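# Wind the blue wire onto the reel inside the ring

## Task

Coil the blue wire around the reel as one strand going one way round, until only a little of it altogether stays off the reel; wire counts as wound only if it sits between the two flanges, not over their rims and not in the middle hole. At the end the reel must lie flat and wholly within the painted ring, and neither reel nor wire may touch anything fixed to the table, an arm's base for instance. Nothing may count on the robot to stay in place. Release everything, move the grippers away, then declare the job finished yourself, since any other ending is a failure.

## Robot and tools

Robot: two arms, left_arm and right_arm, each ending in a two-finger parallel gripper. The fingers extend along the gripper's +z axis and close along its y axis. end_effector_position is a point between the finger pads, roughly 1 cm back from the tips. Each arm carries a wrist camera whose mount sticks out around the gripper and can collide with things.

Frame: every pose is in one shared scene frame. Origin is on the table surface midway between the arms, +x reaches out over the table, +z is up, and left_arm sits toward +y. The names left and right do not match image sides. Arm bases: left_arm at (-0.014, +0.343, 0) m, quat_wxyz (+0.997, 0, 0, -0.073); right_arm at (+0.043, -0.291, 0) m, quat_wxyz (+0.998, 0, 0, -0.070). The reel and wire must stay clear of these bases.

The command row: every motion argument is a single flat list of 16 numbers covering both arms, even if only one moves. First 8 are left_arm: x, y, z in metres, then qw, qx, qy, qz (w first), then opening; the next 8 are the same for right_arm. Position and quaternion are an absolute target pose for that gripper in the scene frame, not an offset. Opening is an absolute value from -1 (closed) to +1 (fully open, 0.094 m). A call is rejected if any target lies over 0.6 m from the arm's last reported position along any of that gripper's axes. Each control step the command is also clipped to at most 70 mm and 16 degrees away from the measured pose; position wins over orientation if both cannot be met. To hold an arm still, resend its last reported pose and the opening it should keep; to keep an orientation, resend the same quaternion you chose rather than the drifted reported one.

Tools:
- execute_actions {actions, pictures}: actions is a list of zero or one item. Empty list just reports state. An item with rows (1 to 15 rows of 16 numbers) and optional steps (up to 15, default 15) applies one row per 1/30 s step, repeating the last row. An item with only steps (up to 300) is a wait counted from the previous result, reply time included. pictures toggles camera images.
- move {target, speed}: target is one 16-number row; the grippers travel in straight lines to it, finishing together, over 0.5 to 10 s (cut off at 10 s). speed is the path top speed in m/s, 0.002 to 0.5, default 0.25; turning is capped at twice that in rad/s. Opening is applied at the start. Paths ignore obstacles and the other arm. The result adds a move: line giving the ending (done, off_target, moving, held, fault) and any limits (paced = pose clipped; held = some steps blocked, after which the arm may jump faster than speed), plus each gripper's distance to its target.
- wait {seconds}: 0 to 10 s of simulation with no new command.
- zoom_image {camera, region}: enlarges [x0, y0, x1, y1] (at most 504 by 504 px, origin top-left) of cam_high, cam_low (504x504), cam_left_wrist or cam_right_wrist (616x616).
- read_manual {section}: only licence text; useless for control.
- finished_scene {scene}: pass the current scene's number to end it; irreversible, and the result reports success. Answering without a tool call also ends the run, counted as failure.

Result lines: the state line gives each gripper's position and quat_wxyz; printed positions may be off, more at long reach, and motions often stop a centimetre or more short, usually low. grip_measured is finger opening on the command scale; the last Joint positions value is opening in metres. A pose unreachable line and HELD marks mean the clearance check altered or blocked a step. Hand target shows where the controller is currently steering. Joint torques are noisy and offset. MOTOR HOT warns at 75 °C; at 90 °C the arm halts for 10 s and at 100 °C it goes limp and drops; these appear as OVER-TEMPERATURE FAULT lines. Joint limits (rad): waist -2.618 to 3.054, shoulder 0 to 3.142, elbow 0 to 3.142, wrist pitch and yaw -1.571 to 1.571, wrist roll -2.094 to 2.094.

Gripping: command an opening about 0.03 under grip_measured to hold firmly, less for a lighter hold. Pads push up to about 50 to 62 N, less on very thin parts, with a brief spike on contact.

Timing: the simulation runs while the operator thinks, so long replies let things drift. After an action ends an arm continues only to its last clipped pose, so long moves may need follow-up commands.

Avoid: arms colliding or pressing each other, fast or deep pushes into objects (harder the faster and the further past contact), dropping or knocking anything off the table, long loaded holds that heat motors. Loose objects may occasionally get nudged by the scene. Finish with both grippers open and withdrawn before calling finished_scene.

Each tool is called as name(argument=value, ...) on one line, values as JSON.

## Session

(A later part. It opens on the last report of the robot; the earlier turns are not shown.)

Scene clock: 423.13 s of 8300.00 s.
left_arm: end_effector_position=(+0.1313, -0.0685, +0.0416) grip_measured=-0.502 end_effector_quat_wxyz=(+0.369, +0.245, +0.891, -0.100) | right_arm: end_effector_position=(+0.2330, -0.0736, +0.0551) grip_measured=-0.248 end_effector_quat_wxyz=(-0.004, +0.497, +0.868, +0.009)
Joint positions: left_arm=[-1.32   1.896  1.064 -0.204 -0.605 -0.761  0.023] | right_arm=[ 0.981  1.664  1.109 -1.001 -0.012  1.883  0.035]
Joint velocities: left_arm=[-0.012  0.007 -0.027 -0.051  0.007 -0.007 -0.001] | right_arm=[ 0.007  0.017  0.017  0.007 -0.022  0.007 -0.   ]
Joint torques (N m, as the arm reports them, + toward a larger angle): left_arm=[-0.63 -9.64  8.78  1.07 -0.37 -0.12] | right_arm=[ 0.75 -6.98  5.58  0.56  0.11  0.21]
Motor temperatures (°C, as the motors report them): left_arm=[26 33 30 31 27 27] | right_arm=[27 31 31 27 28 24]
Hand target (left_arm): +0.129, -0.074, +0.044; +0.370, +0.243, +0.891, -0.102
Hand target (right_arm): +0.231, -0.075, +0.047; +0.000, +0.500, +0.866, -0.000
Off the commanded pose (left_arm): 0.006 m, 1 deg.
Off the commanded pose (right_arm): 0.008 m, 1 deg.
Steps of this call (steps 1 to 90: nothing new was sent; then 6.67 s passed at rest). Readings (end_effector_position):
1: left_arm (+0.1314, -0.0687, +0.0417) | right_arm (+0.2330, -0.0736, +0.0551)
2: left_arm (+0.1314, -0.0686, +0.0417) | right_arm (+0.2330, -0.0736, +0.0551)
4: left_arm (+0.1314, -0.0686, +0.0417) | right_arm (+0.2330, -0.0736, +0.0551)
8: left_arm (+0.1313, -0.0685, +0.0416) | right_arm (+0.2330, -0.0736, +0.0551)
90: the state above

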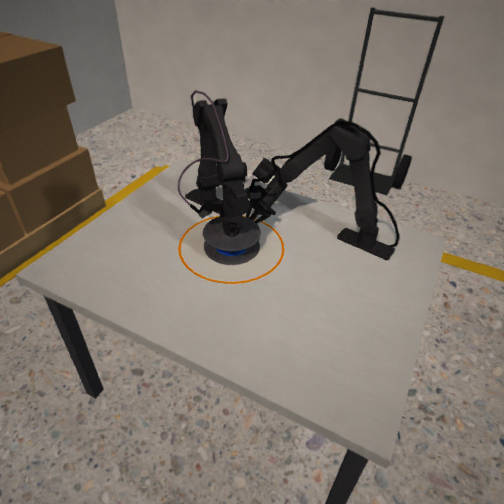

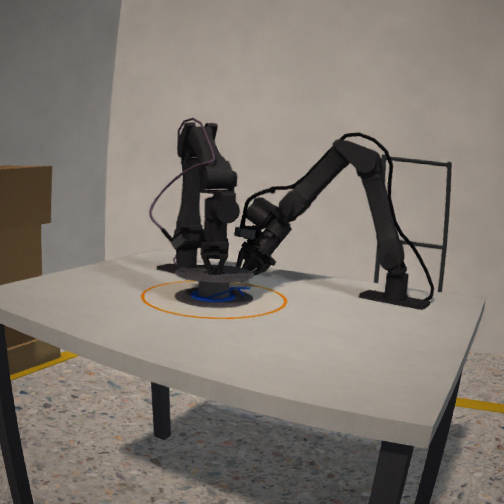

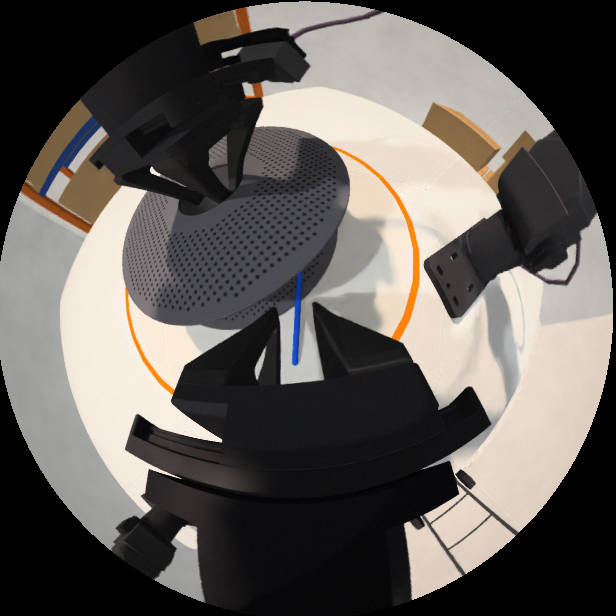

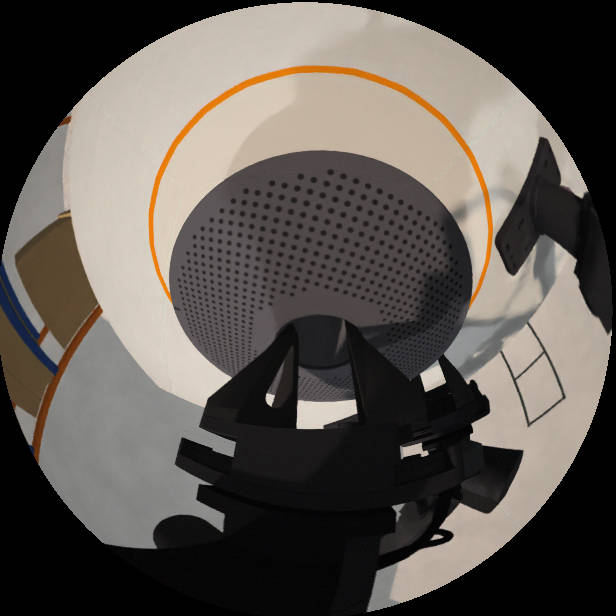

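move(target=[0.142,-0.080,0.016,0.3696,0.2391,0.8924,-0.0990,-0.5,0.231,-0.075,0.047,0,0.5,0.866,0,-0.24], speed=0.04)

Scene clock: 427.53 s of 8300.00 s.
left_arm: end_effector_position=(+0.1362, -0.0719, +0.0181) grip_measured=-0.502 end_effector_quat_wxyz=(+0.365, +0.243, +0.894, -0.094) | right_arm: end_effector_position=(+0.2330, -0.0736, +0.0551) grip_measured=-0.248 end_effector_quat_wxyz=(-0.004, +0.497, +0.868, +0.009)
Joint positions: left_arm=[-1.307  1.968  1.064 -0.144 -0.597 -0.759  0.023] | right_arm=[ 0.981  1.664  1.109 -1.001 -0.012  1.883  0.035]
Joint velocities: left_arm=[ 0.002 -0.017  0.007  0.007  0.037 -0.007 -0.001] | right_arm=[ 0.002  0.002 -0.012 -0.007  0.022 -0.066  0.   ]
Joint torques (N m, as the arm reports them, + toward a larger angle): left_arm=[ 1.08 -8.5   7.82  1.52 -0.28  0.07] | right_arm=[ 0.72 -7.02  5.57  0.55  0.11  0.21]
Motor temperatures (°C, as the motors report them): left_arm=[26 33 30 31 27 27] | right_arm=[27 31 31 27 28 24]
Hand target (left_arm): +0.142, -0.079, +0.016; +0.370, +0.239, +0.892, -0.099
Hand target (right_arm): +0.231, -0.075, +0.047; +0.000, +0.500, +0.866, -0.000
Off the commanded pose (left_arm): 0.010 m, 1 deg.
Off the commanded pose (right_arm): 0.008 m, 1 deg.
After step 90, 0.43 s passed at rest.
move: done

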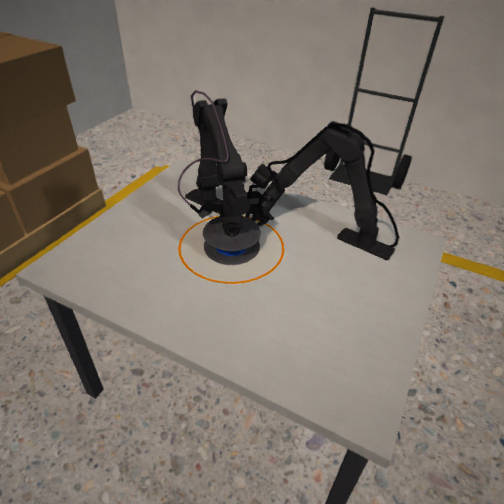

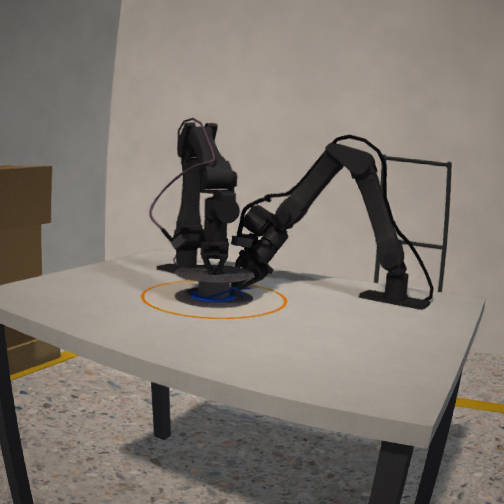

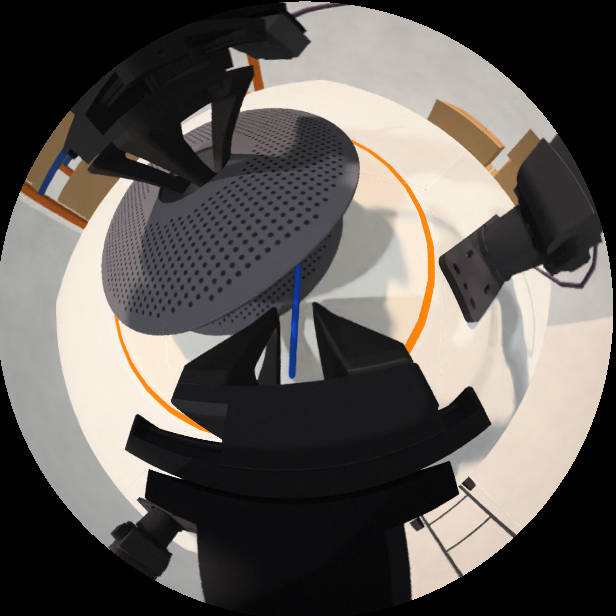

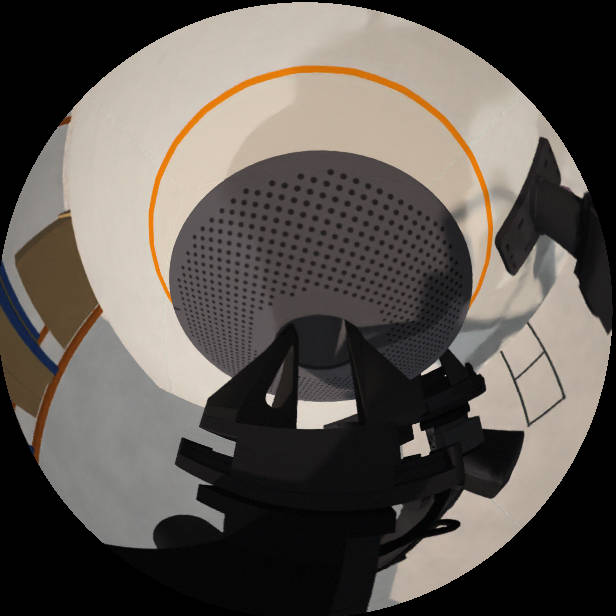

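move(target=[0.144,-0.081,0.010,0.3696,0.2391,0.8924,-0.0990,-0.5,0.231,-0.075,0.047,0,0.5,0.866,0,-0.24], speed=0.02)

move(target=[0.144,-0.081,0.010,0.3696,0.2391,0.8924,-0.0990,-0.965,0.231,-0.075,0.047,0,0.5,0.866,0,-0.24], speed=0.02)

Scene clock: 432.03 s of 8300.00 s.
left_arm: end_effector_position=(+0.1368, -0.0776, +0.0178) grip_measured=-0.502 end_effector_quat_wxyz=(+0.369, +0.242, +0.891, -0.104) | right_arm: end_effector_position=(+0.2339, -0.0741, +0.0551) grip_measured=-0.248 end_effector_quat_wxyz=(-0.001, +0.497, +0.868, +0.009)
Joint positions: left_arm=[-1.307  1.978  1.064 -0.108 -0.597 -0.752  0.023] | right_arm=[ 0.981  1.664  1.109 -1.    -0.006  1.883  0.035]
Joint velocities: left_arm=[-0.012  0.017 -0.002  0.081 -0.022 -0.037 -0.   ] | right_arm=[-0.002  0.002  0.007 -0.007  0.022  0.051 -0.001]
Joint torques (N m, as the arm reports them, + toward a larger angle): left_arm=[ 1.46 -7.7   7.56  1.42 -0.28  0.02] | right_arm=[ 0.72 -7.02  5.58  0.54  0.07  0.21]
Motor temperatures (°C, as the motors report them): left_arm=[26 33 30 31 27 27] | right_arm=[27 31 31 27 28 24]
Hand target (left_arm): +0.144, -0.080, +0.010; +0.370, +0.239, +0.893, -0.099
Hand target (right_arm): +0.231, -0.075, +0.047; +0.000, +0.500, +0.866, -0.000
Off the commanded pose (left_arm): 0.011 m, 1 deg.
Off the commanded pose (right_arm): 0.009 m, 1 deg.
After step 90, 0.50 s passed at rest.
move: off_target (left_arm)

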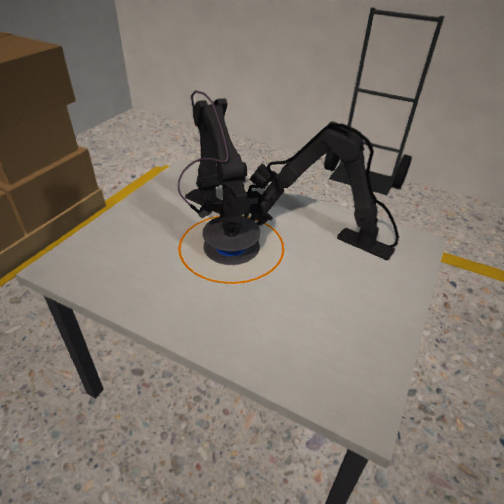

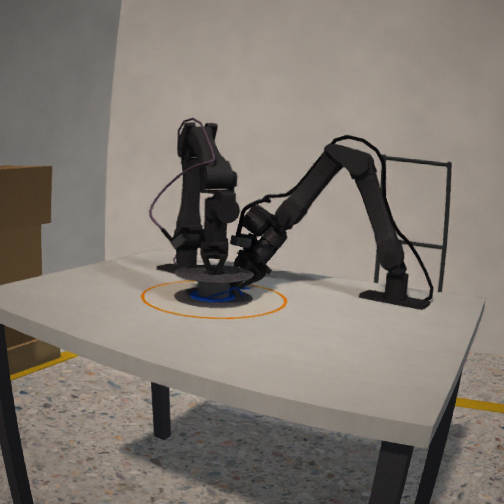

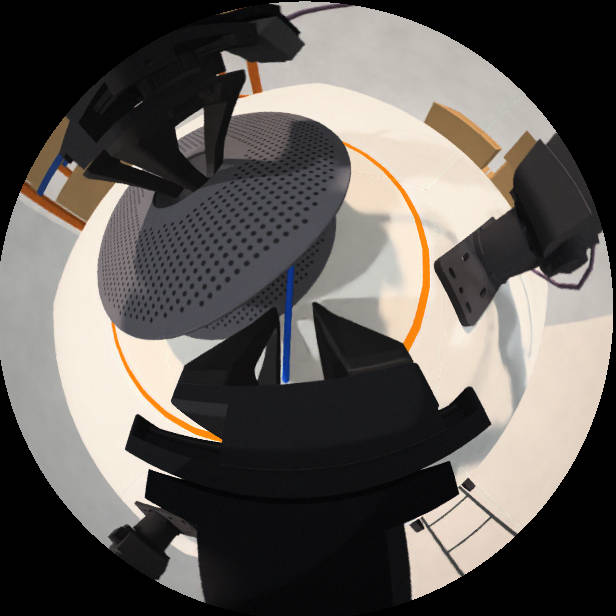

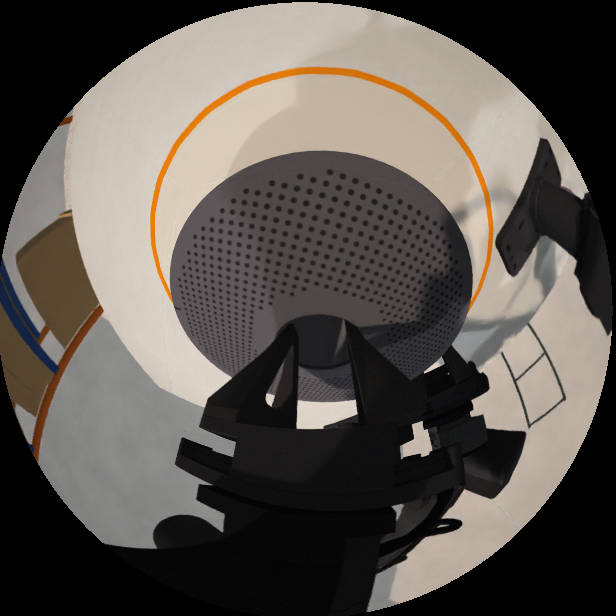

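Scene clock: 432.83 s of 8300.00 s.
left_arm: end_effector_position=(+0.1397, -0.0793, +0.0179) grip_measured=-0.947 end_effector_quat_wxyz=(+0.374, +0.237, +0.890, -0.106) | right_arm: end_effector_position=(+0.2339, -0.0741, +0.0551) grip_measured=-0.248 end_effector_quat_wxyz=(-0.001, +0.497, +0.868, +0.009)
Joint positions: left_arm=[-1.303  1.984  1.064 -0.09  -0.602 -0.751  0.002] | right_arm=[ 0.981  1.664  1.109 -1.    -0.006  1.883  0.035]
Joint velocities: left_arm=[-0.017  0.012  0.012  0.022  0.037  0.051 -0.   ] | right_arm=[ 0.007 -0.002 -0.012 -0.051 -0.037 -0.022 -0.   ]
Joint torques (N m, as the arm reports them, + toward a larger angle): left_arm=[ 0.79 -8.35  7.6   1.22 -0.22  0.05] | right_arm=[ 0.73 -7.01  5.6   0.55  0.06  0.22]
Motor temperatures (°C, as the motors report them): left_arm=[26 33 30 31 27 27] | right_arm=[27 31 31 27 28 24]
Hand target (left_arm): +0.144, -0.081, +0.010; +0.370, +0.239, +0.892, -0.099
Hand target (right_arm): +0.231, -0.075, +0.047; +0.000, +0.500, +0.866, -0.000
Off the commanded pose (left_arm): 0.009 m, 1 deg.
Off the commanded pose (right_arm): 0.009 m, 1 deg.
move: done

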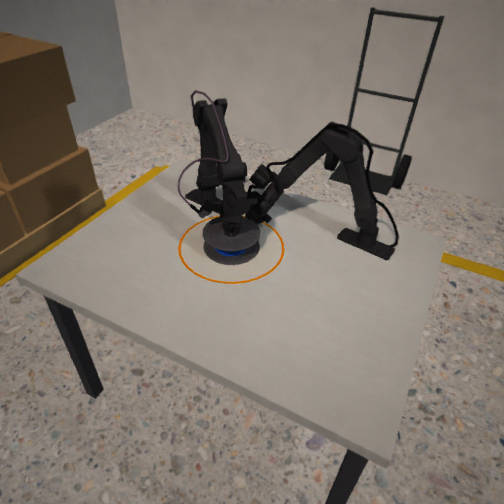

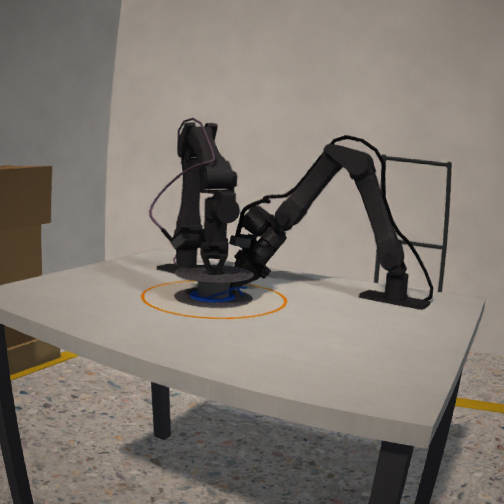

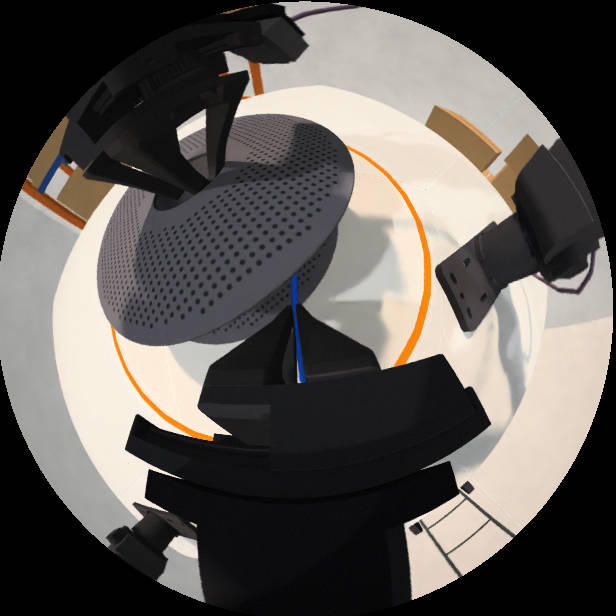

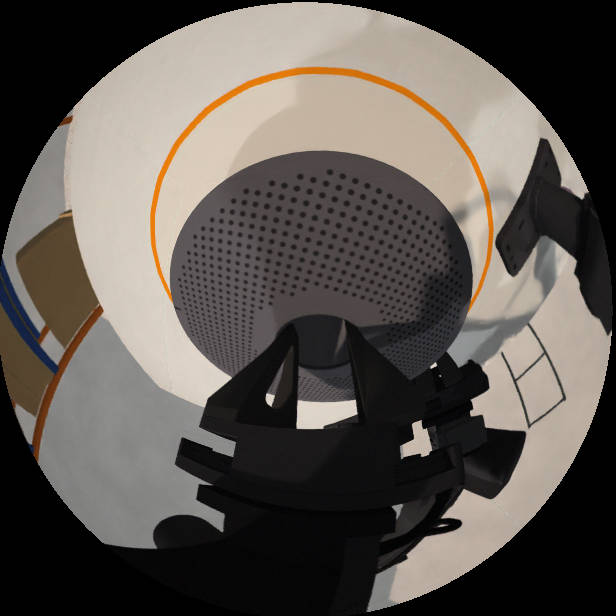

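move(target=[0.162,-0.043,0.024,0.4266,0.3395,0.8195,-0.1767,-0.965,0.231,-0.075,0.047,0,0.5,0.866,0,-0.24], speed=0.03)

Scene clock: 452.70 s of 8300.00 s.
left_arm: end_effector_position=(+0.1448, -0.0549, +0.0195) grip_measured=-0.948 end_effector_quat_wxyz=(+0.408, +0.354, +0.818, -0.198) | right_arm: end_effector_position=(+0.2349, -0.0731, +0.0551) grip_measured=-0.248 end_effector_quat_wxyz=(-0.001, +0.503, +0.864, +0.011)
Joint positions: left_arm=[-1.206  1.848  0.67   0.489 -0.392 -0.349  0.002] | right_arm=[ 0.981  1.664  1.109 -0.994 -0.006  1.896  0.035]
Joint velocities: left_arm=[ 0.002  0.002 -0.012 -0.007 -0.037  0.037 -0.   ] | right_arm=[ 0.007 -0.007 -0.002 -0.037 -0.11   0.022 -0.   ]
Joint torques (N m, as the arm reports them, + toward a larger angle): left_arm=[  2.38 -11.08   3.88   1.74  -0.72   0.06] | right_arm=[ 0.74 -7.02  5.61  0.5   0.05  0.08]
Motor temperatures (°C, as the motors report them): left_arm=[26 33 30 31 27 27] | right_arm=[27 31 31 27 28 24]
Hand target (left_arm): +0.161, -0.042, +0.024; +0.427, +0.337, +0.821, -0.175
Hand target (right_arm): +0.231, -0.075, +0.047; +0.000, +0.500, +0.866, +0.000
Off the commanded pose (left_arm): 0.021 m, 4 deg.
Off the commanded pose (right_arm): 0.009 m, 1 deg.
After step 90, 11.57 s passed at rest.
move: off_target (left_arm)

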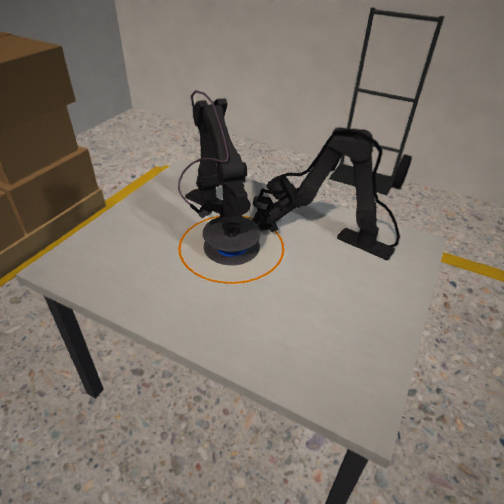

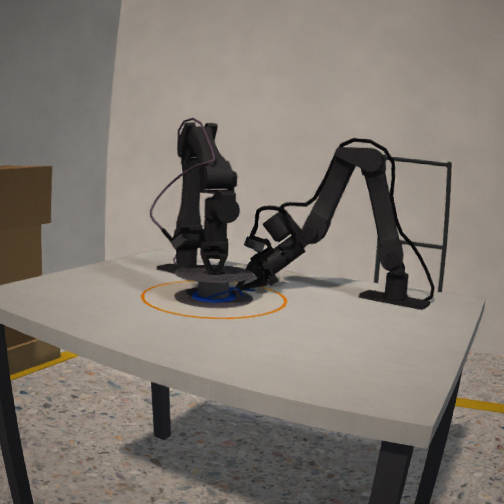

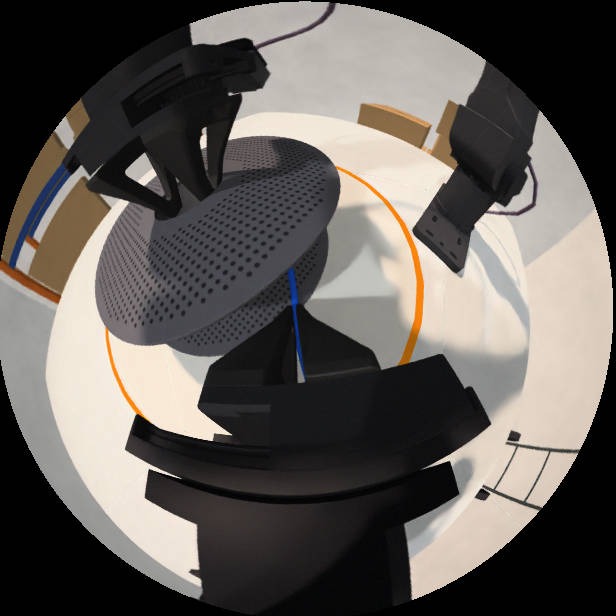

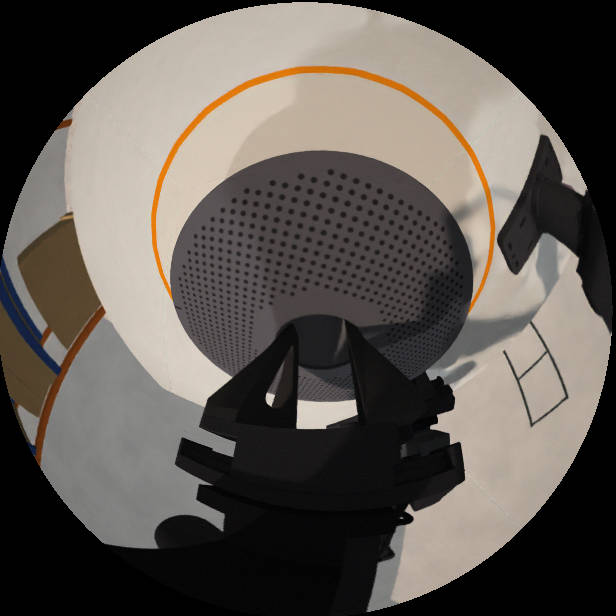

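move(target=[0.166,-0.036,0.032,0.4460,0.4286,0.7423,-0.2575,-0.965,0.231,-0.075,0.047,0,0.5,0.866,0,-0.24], speed=0.03)

Scene clock: 461.10 s of 8300.00 s.
left_arm: end_effector_position=(+0.1640, -0.0352, +0.0218) grip_measured=-0.948 end_effector_quat_wxyz=(+0.434, +0.430, +0.751, -0.248) | right_arm: end_effector_position=(+0.2349, -0.0731, +0.0551) grip_measured=-0.248 end_effector_quat_wxyz=(-0.001, +0.503, +0.864, +0.011)
Joint positions: left_arm=[-1.04   1.848  0.495  0.826 -0.128 -0.073  0.002] | right_arm=[ 0.981  1.664  1.109 -0.994 -0.006  1.896  0.035]
Joint velocities: left_arm=[-0.012 -0.002  0.002 -0.022  0.095 -0.007 -0.001] | right_arm=[-0.007  0.007 -0.002 -0.037 -0.007  0.007 -0.   ]
Joint torques (N m, as the arm reports them, + toward a larger angle): left_arm=[  0.69 -10.38   3.5    2.21   0.02   0.08] | right_arm=[ 0.72 -7.03  5.62  0.49  0.05  0.07]
Motor temperatures (°C, as the motors report them): left_arm=[26 34 29 32 27 27] | right_arm=[27 31 31 27 28 24]
Hand target (left_arm): +0.166, -0.035, +0.032; +0.447, +0.428, +0.743, -0.256
Hand target (right_arm): +0.231, -0.075, +0.047; +0.000, +0.500, +0.866, -0.000
Off the commanded pose (left_arm): 0.010 m, 2 deg.
Off the commanded pose (right_arm): 0.009 m, 1 deg.
After step 90, 0.97 s passed at rest.
move: done

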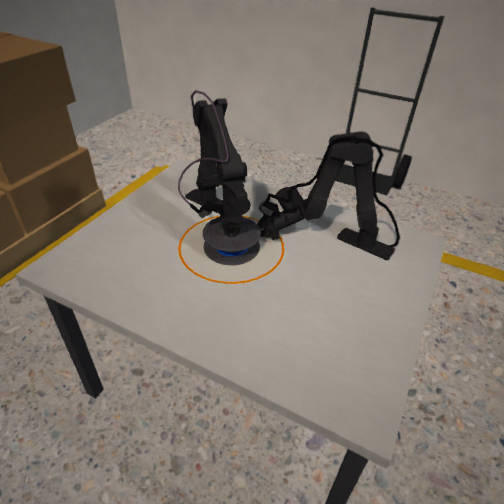

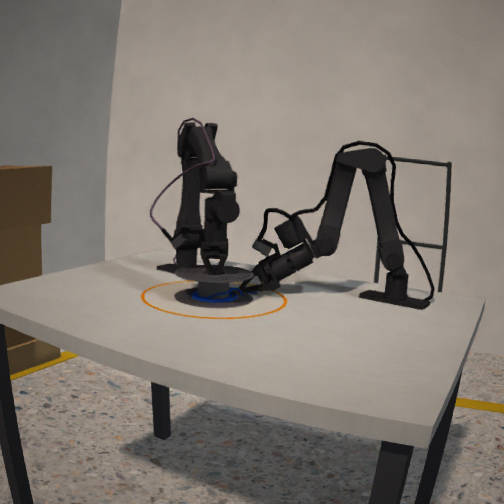

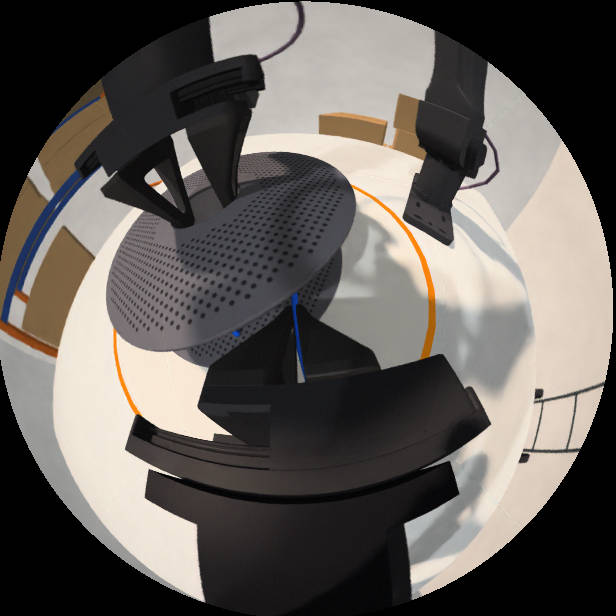

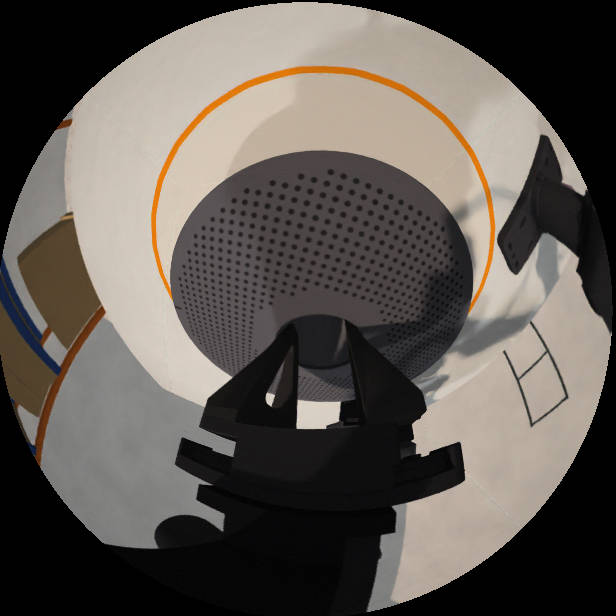

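zoom_image(camera="cam_low", region=[150,245,310,325])

Region (150, 245, 310, 325) of cam_low's 504x504 image, scaled by 3.150, with more detail than that image has.

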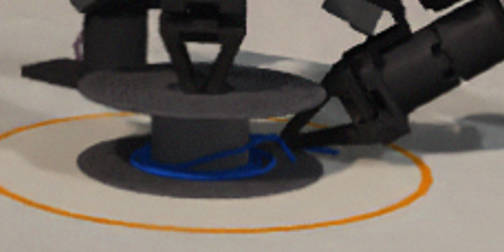

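move(target=[0.158,-0.022,0.033,0.4460,0.4286,0.7423,-0.2575,-0.951,0.231,-0.075,0.047,0,0.5,0.866,0,-0.24], speed=0.015)

zoom_image(camera="cam_low", region=[150,245,310,325])

Scene clock: 492.40 s of 8300.00 s.
left_arm: end_effector_position=(+0.1584, -0.0222, +0.0231) grip_measured=-0.941 end_effector_quat_wxyz=(+0.435, +0.431, +0.750, -0.249) | right_arm: end_effector_position=(+0.2349, -0.0731, +0.0551) grip_measured=-0.248 end_effector_quat_wxyz=(-0.001, +0.503, +0.864, +0.011)
Joint positions: left_arm=[-1.04   1.809  0.436  0.849 -0.126 -0.071  0.003] | right_arm=[ 0.981  1.664  1.109 -0.994 -0.006  1.896  0.035]
Joint velocities: left_arm=[-0.017 -0.012 -0.027 -0.081  0.022 -0.066  0.001] | right_arm=[ 0.007 -0.007  0.017  0.051 -0.051 -0.037 -0.   ]
Joint torques (N m, as the arm reports them, + toward a larger angle): left_arm=[ -0.05 -10.49   3.27   2.1   -0.04   0.02] | right_arm=[ 0.72 -7.03  5.63  0.5   0.05  0.08]
Motor temperatures (°C, as the motors report them): left_arm=[26 34 29 35 27 27] | right_arm=[27 31 31 27 28 24]
Hand target (left_arm): +0.158, -0.022, +0.033; +0.446, +0.428, +0.743, -0.257
Hand target (right_arm): +0.231, -0.075, +0.047; +0.000, +0.500, +0.866, -0.000
Off the commanded pose (left_arm): 0.010 m, 2 deg.
Off the commanded pose (right_arm): 0.009 m, 1 deg.
After step 90, 26.87 s passed at rest.
move: done

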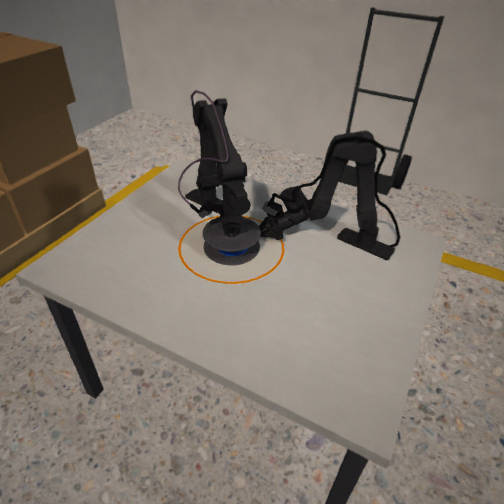

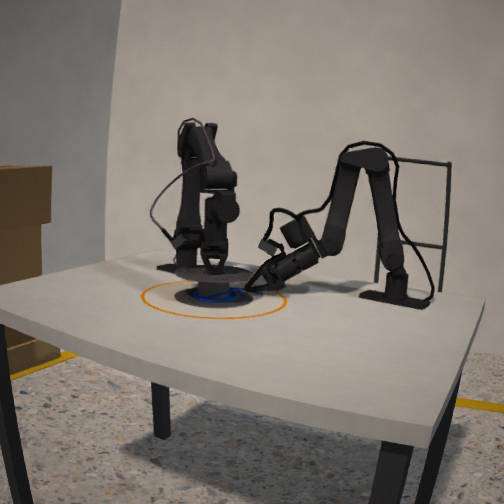

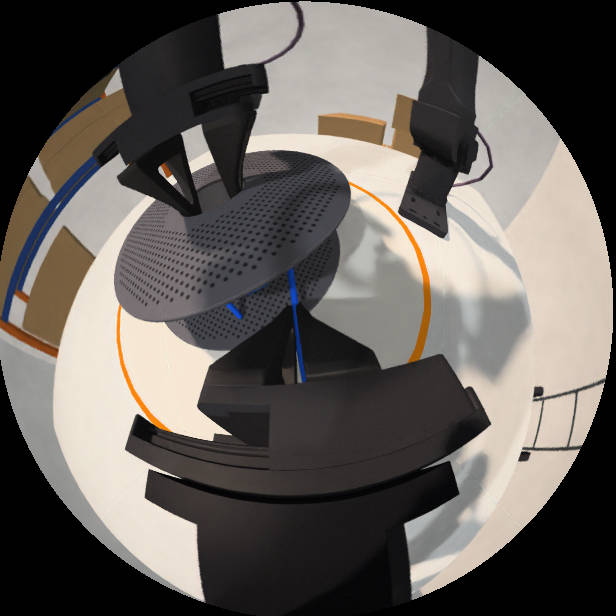

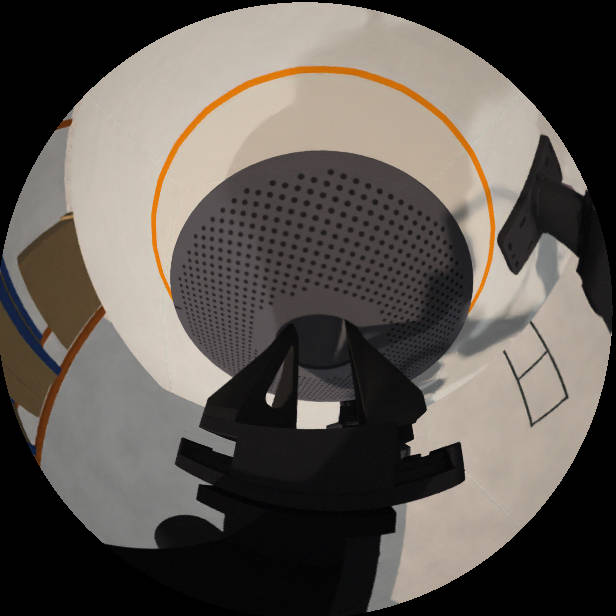

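Region (150, 245, 310, 325) of cam_low's 504x504 image, scaled by 3.150, with more detail than that image has.

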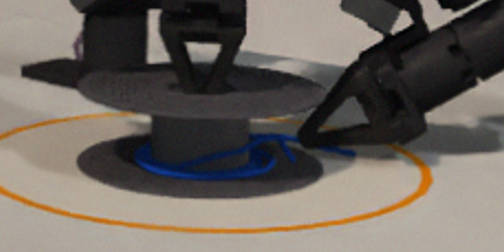

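move(target=[0.158,-0.022,0.033,0.4460,0.4286,0.7423,-0.2575,-0.84,0.231,-0.075,0.047,0,0.5,0.866,0,-0.24], speed=0.015)

move(target=[0.147,-0.004,0.024,0.4460,0.4286,0.7423,-0.2575,-0.84,0.231,-0.075,0.047,0,0.5,0.866,0,-0.24], speed=0.02)

zoom_image(camera="cam_low", region=[150,245,310,325])

Scene clock: 501.97 s of 8300.00 s.
left_arm: end_effector_position=(+0.1584, -0.0222, +0.0231) grip_measured=-0.842 end_effector_quat_wxyz=(+0.435, +0.431, +0.750, -0.249) | right_arm: end_effector_position=(+0.2349, -0.0731, +0.0551) grip_measured=-0.248 end_effector_quat_wxyz=(-0.001, +0.503, +0.864, +0.011)
Joint positions: left_arm=[-1.04   1.809  0.436  0.849 -0.126 -0.071  0.007] | right_arm=[ 0.981  1.664  1.109 -0.994 -0.006  1.896  0.035]
Joint velocities: left_arm=[-0.012 -0.027 -0.002 -0.095  0.022 -0.007  0.   ] | right_arm=[ 0.002  0.007 -0.017 -0.037 -0.051  0.037 -0.001]
Joint torques (N m, as the arm reports them, + toward a larger angle): left_arm=[  0.05 -10.46   3.23   2.11  -0.03   0.02] | right_arm=[ 0.73 -7.03  5.61  0.49  0.05  0.08]
Motor temperatures (°C, as the motors report them): left_arm=[26 34 29 35 27 27] | right_arm=[27 31 31 27 28 24]
Hand target (left_arm): +0.158, -0.022, +0.033; +0.446, +0.428, +0.743, -0.257
Hand target (right_arm): +0.231, -0.075, +0.047; +0.000, +0.500, +0.866, -0.000
Off the commanded pose (left_arm): 0.010 m, 2 deg.
Off the commanded pose (right_arm): 0.009 m, 1 deg.
After step 90, 5.30 s passed at rest.
move: done

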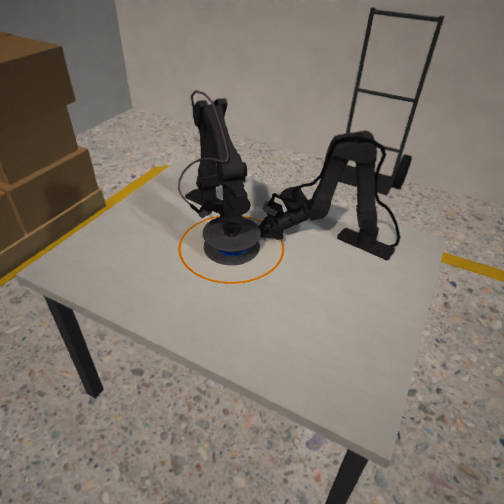

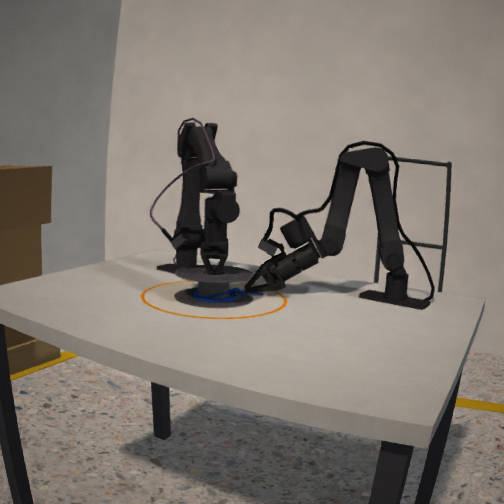

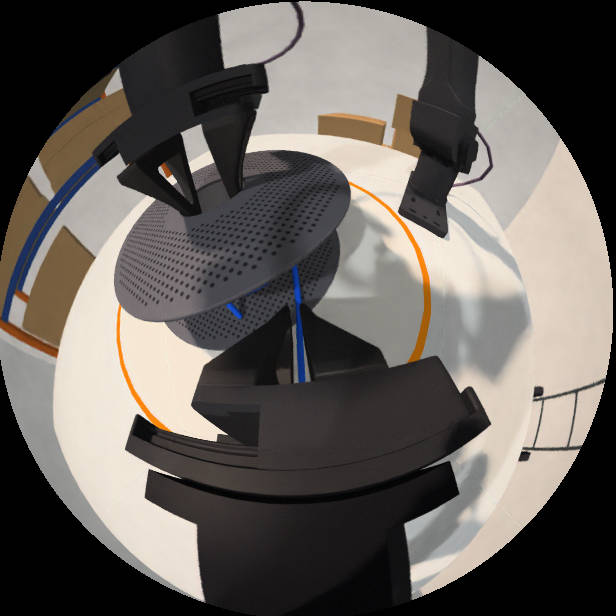

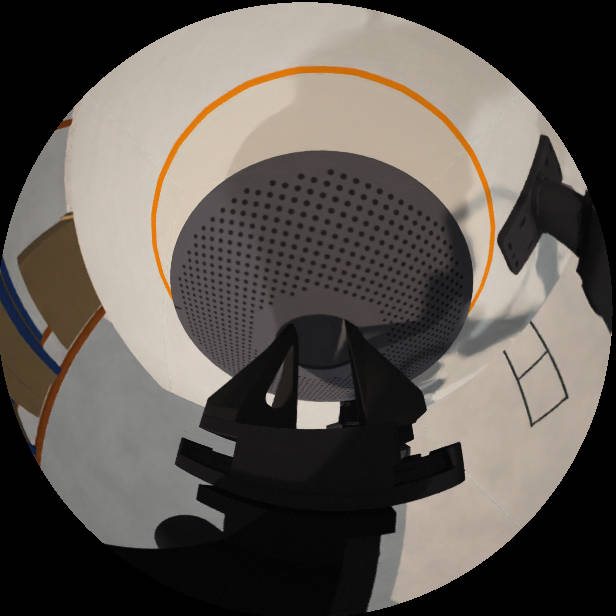

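Scene clock: 503.27 s of 8300.00 s.
left_arm: end_effector_position=(+0.1492, -0.0057, +0.0172) grip_measured=-0.842 end_effector_quat_wxyz=(+0.439, +0.431, +0.746, -0.253) | right_arm: end_effector_position=(+0.2349, -0.0731, +0.0551) grip_measured=-0.248 end_effector_quat_wxyz=(-0.001, +0.503, +0.864, +0.011)
Joint positions: left_arm=[-1.048  1.809  0.348  0.948 -0.13  -0.071  0.007] | right_arm=[ 0.981  1.664  1.109 -0.994 -0.006  1.896  0.035]
Joint velocities: left_arm=[ 0.007 -0.007  0.022  0.022 -0.037  0.022  0.001] | right_arm=[ 0.002  0.007  0.012 -0.051  0.037  0.066  0.   ]
Joint torques (N m, as the arm reports them, + toward a larger angle): left_arm=[-0.68 -9.88  2.88  2.04 -0.14 -0.06] | right_arm=[ 0.73 -7.03  5.62  0.5   0.05  0.08]
Motor temperatures (°C, as the motors report them): left_arm=[26 34 29 35 27 27] | right_arm=[27 31 31 27 28 24]
Hand target (left_arm): +0.147, -0.004, +0.024; +0.446, +0.428, +0.743, -0.258
Hand target (right_arm): +0.231, -0.075, +0.047; +0.000, +0.500, +0.866, -0.000
Off the commanded pose (left_arm): 0.007 m, 1 deg.
Off the commanded pose (right_arm): 0.009 m, 1 deg.
move: done

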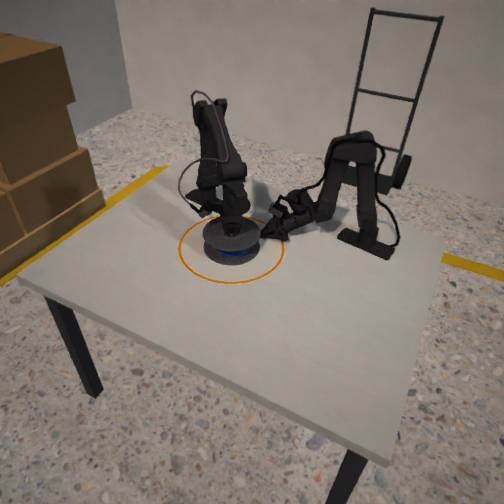

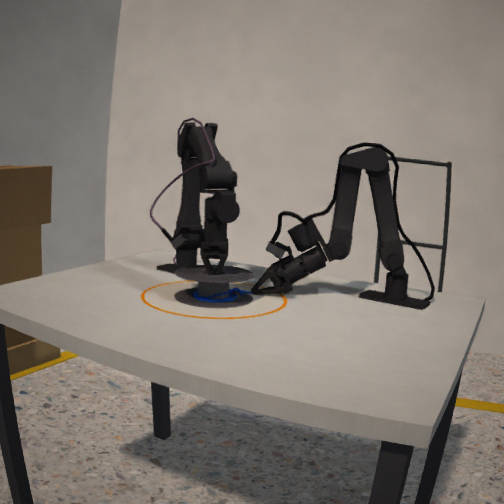

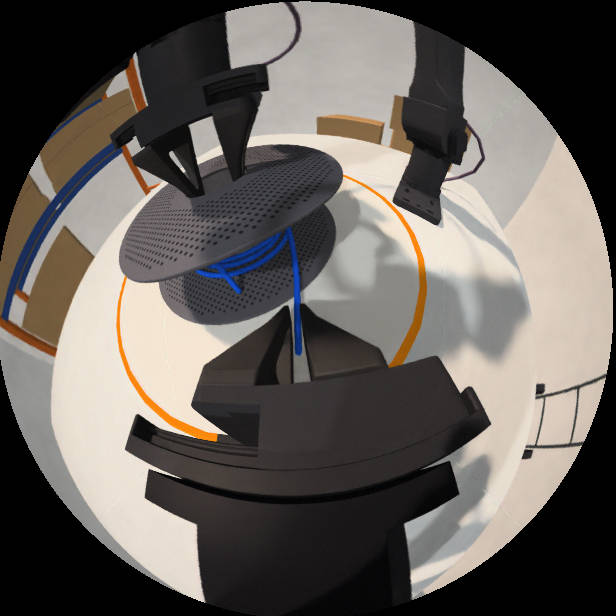

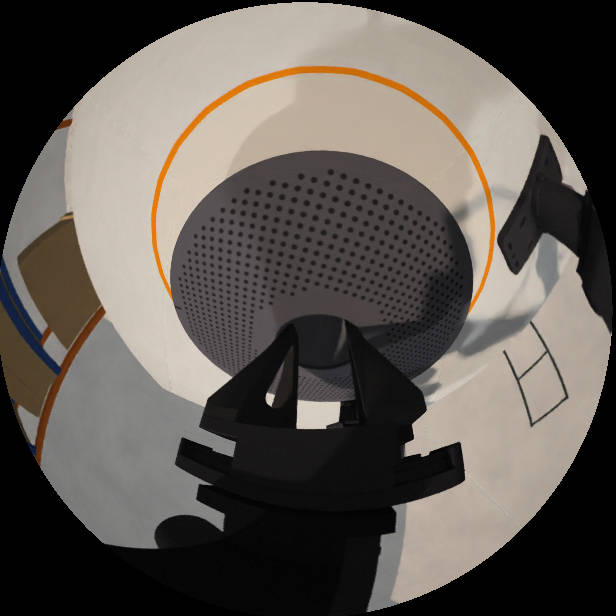

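Region (150, 245, 310, 325) of cam_low's 504x504 image, scaled by 3.150, with more detail than that image has.

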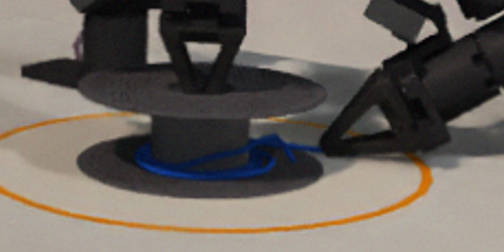

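move(target=[0.147,-0.004,0.022,0.4460,0.4286,0.7423,-0.2575,-0.965,0.231,-0.075,0.047,0,0.5,0.866,0,-0.24], speed=0.02)

Scene clock: 506.33 s of 8300.00 s.
left_arm: end_effector_position=(+0.1492, -0.0056, +0.0172) grip_measured=-0.946 end_effector_quat_wxyz=(+0.440, +0.431, +0.746, -0.253) | right_arm: end_effector_position=(+0.2349, -0.0731, +0.0551) grip_measured=-0.248 end_effector_quat_wxyz=(-0.001, +0.503, +0.864, +0.011)
Joint positions: left_arm=[-1.048  1.809  0.348  0.949 -0.13  -0.071  0.003] | right_arm=[ 0.981  1.664  1.109 -0.994 -0.006  1.896  0.035]
Joint velocities: left_arm=[ 0.002  0.022 -0.002 -0.007 -0.022  0.022  0.001] | right_arm=[ 0.002 -0.012  0.007 -0.007 -0.037  0.007  0.   ]
Joint torques (N m, as the arm reports them, + toward a larger angle): left_arm=[-0.57 -8.75  2.45  2.14 -0.12 -0.05] | right_arm=[ 0.73 -7.02  5.62  0.5   0.05  0.08]
Motor temperatures (°C, as the motors report them): left_arm=[26 34 29 35 27 27] | right_arm=[27 31 31 27 28 24]
Hand target (left_arm): +0.147, -0.004, +0.022; +0.446, +0.428, +0.743, -0.257
Hand target (right_arm): +0.231, -0.075, +0.047; +0.000, +0.500, +0.866, -0.000
Off the commanded pose (left_arm): 0.006 m, 1 deg.
Off the commanded pose (right_arm): 0.009 m, 1 deg.
move: done

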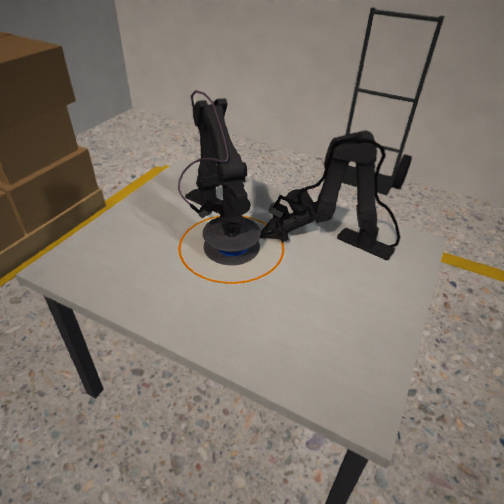

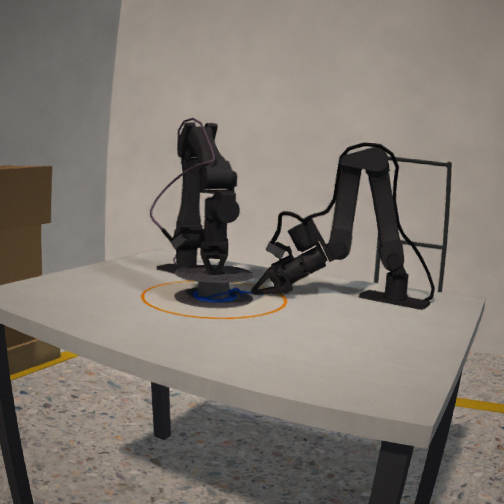

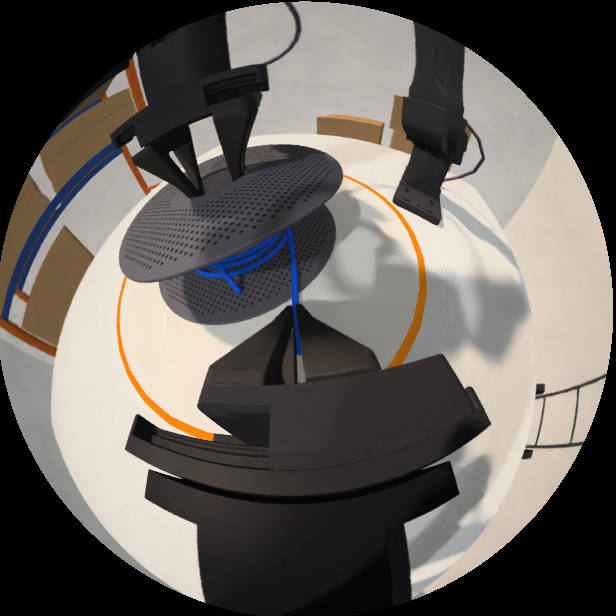

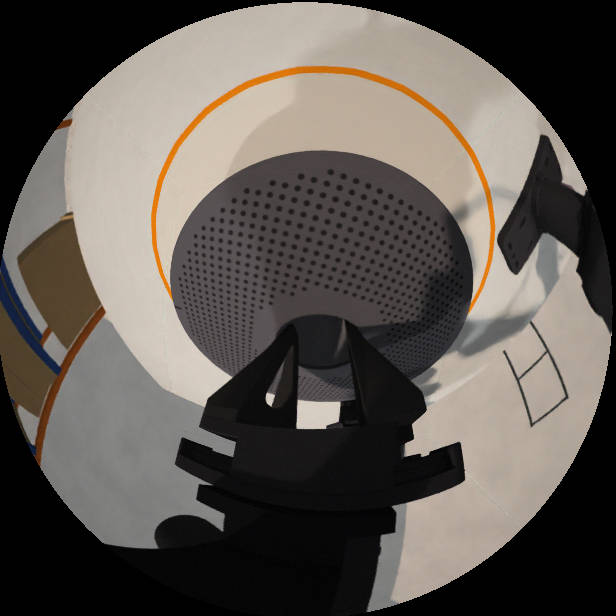

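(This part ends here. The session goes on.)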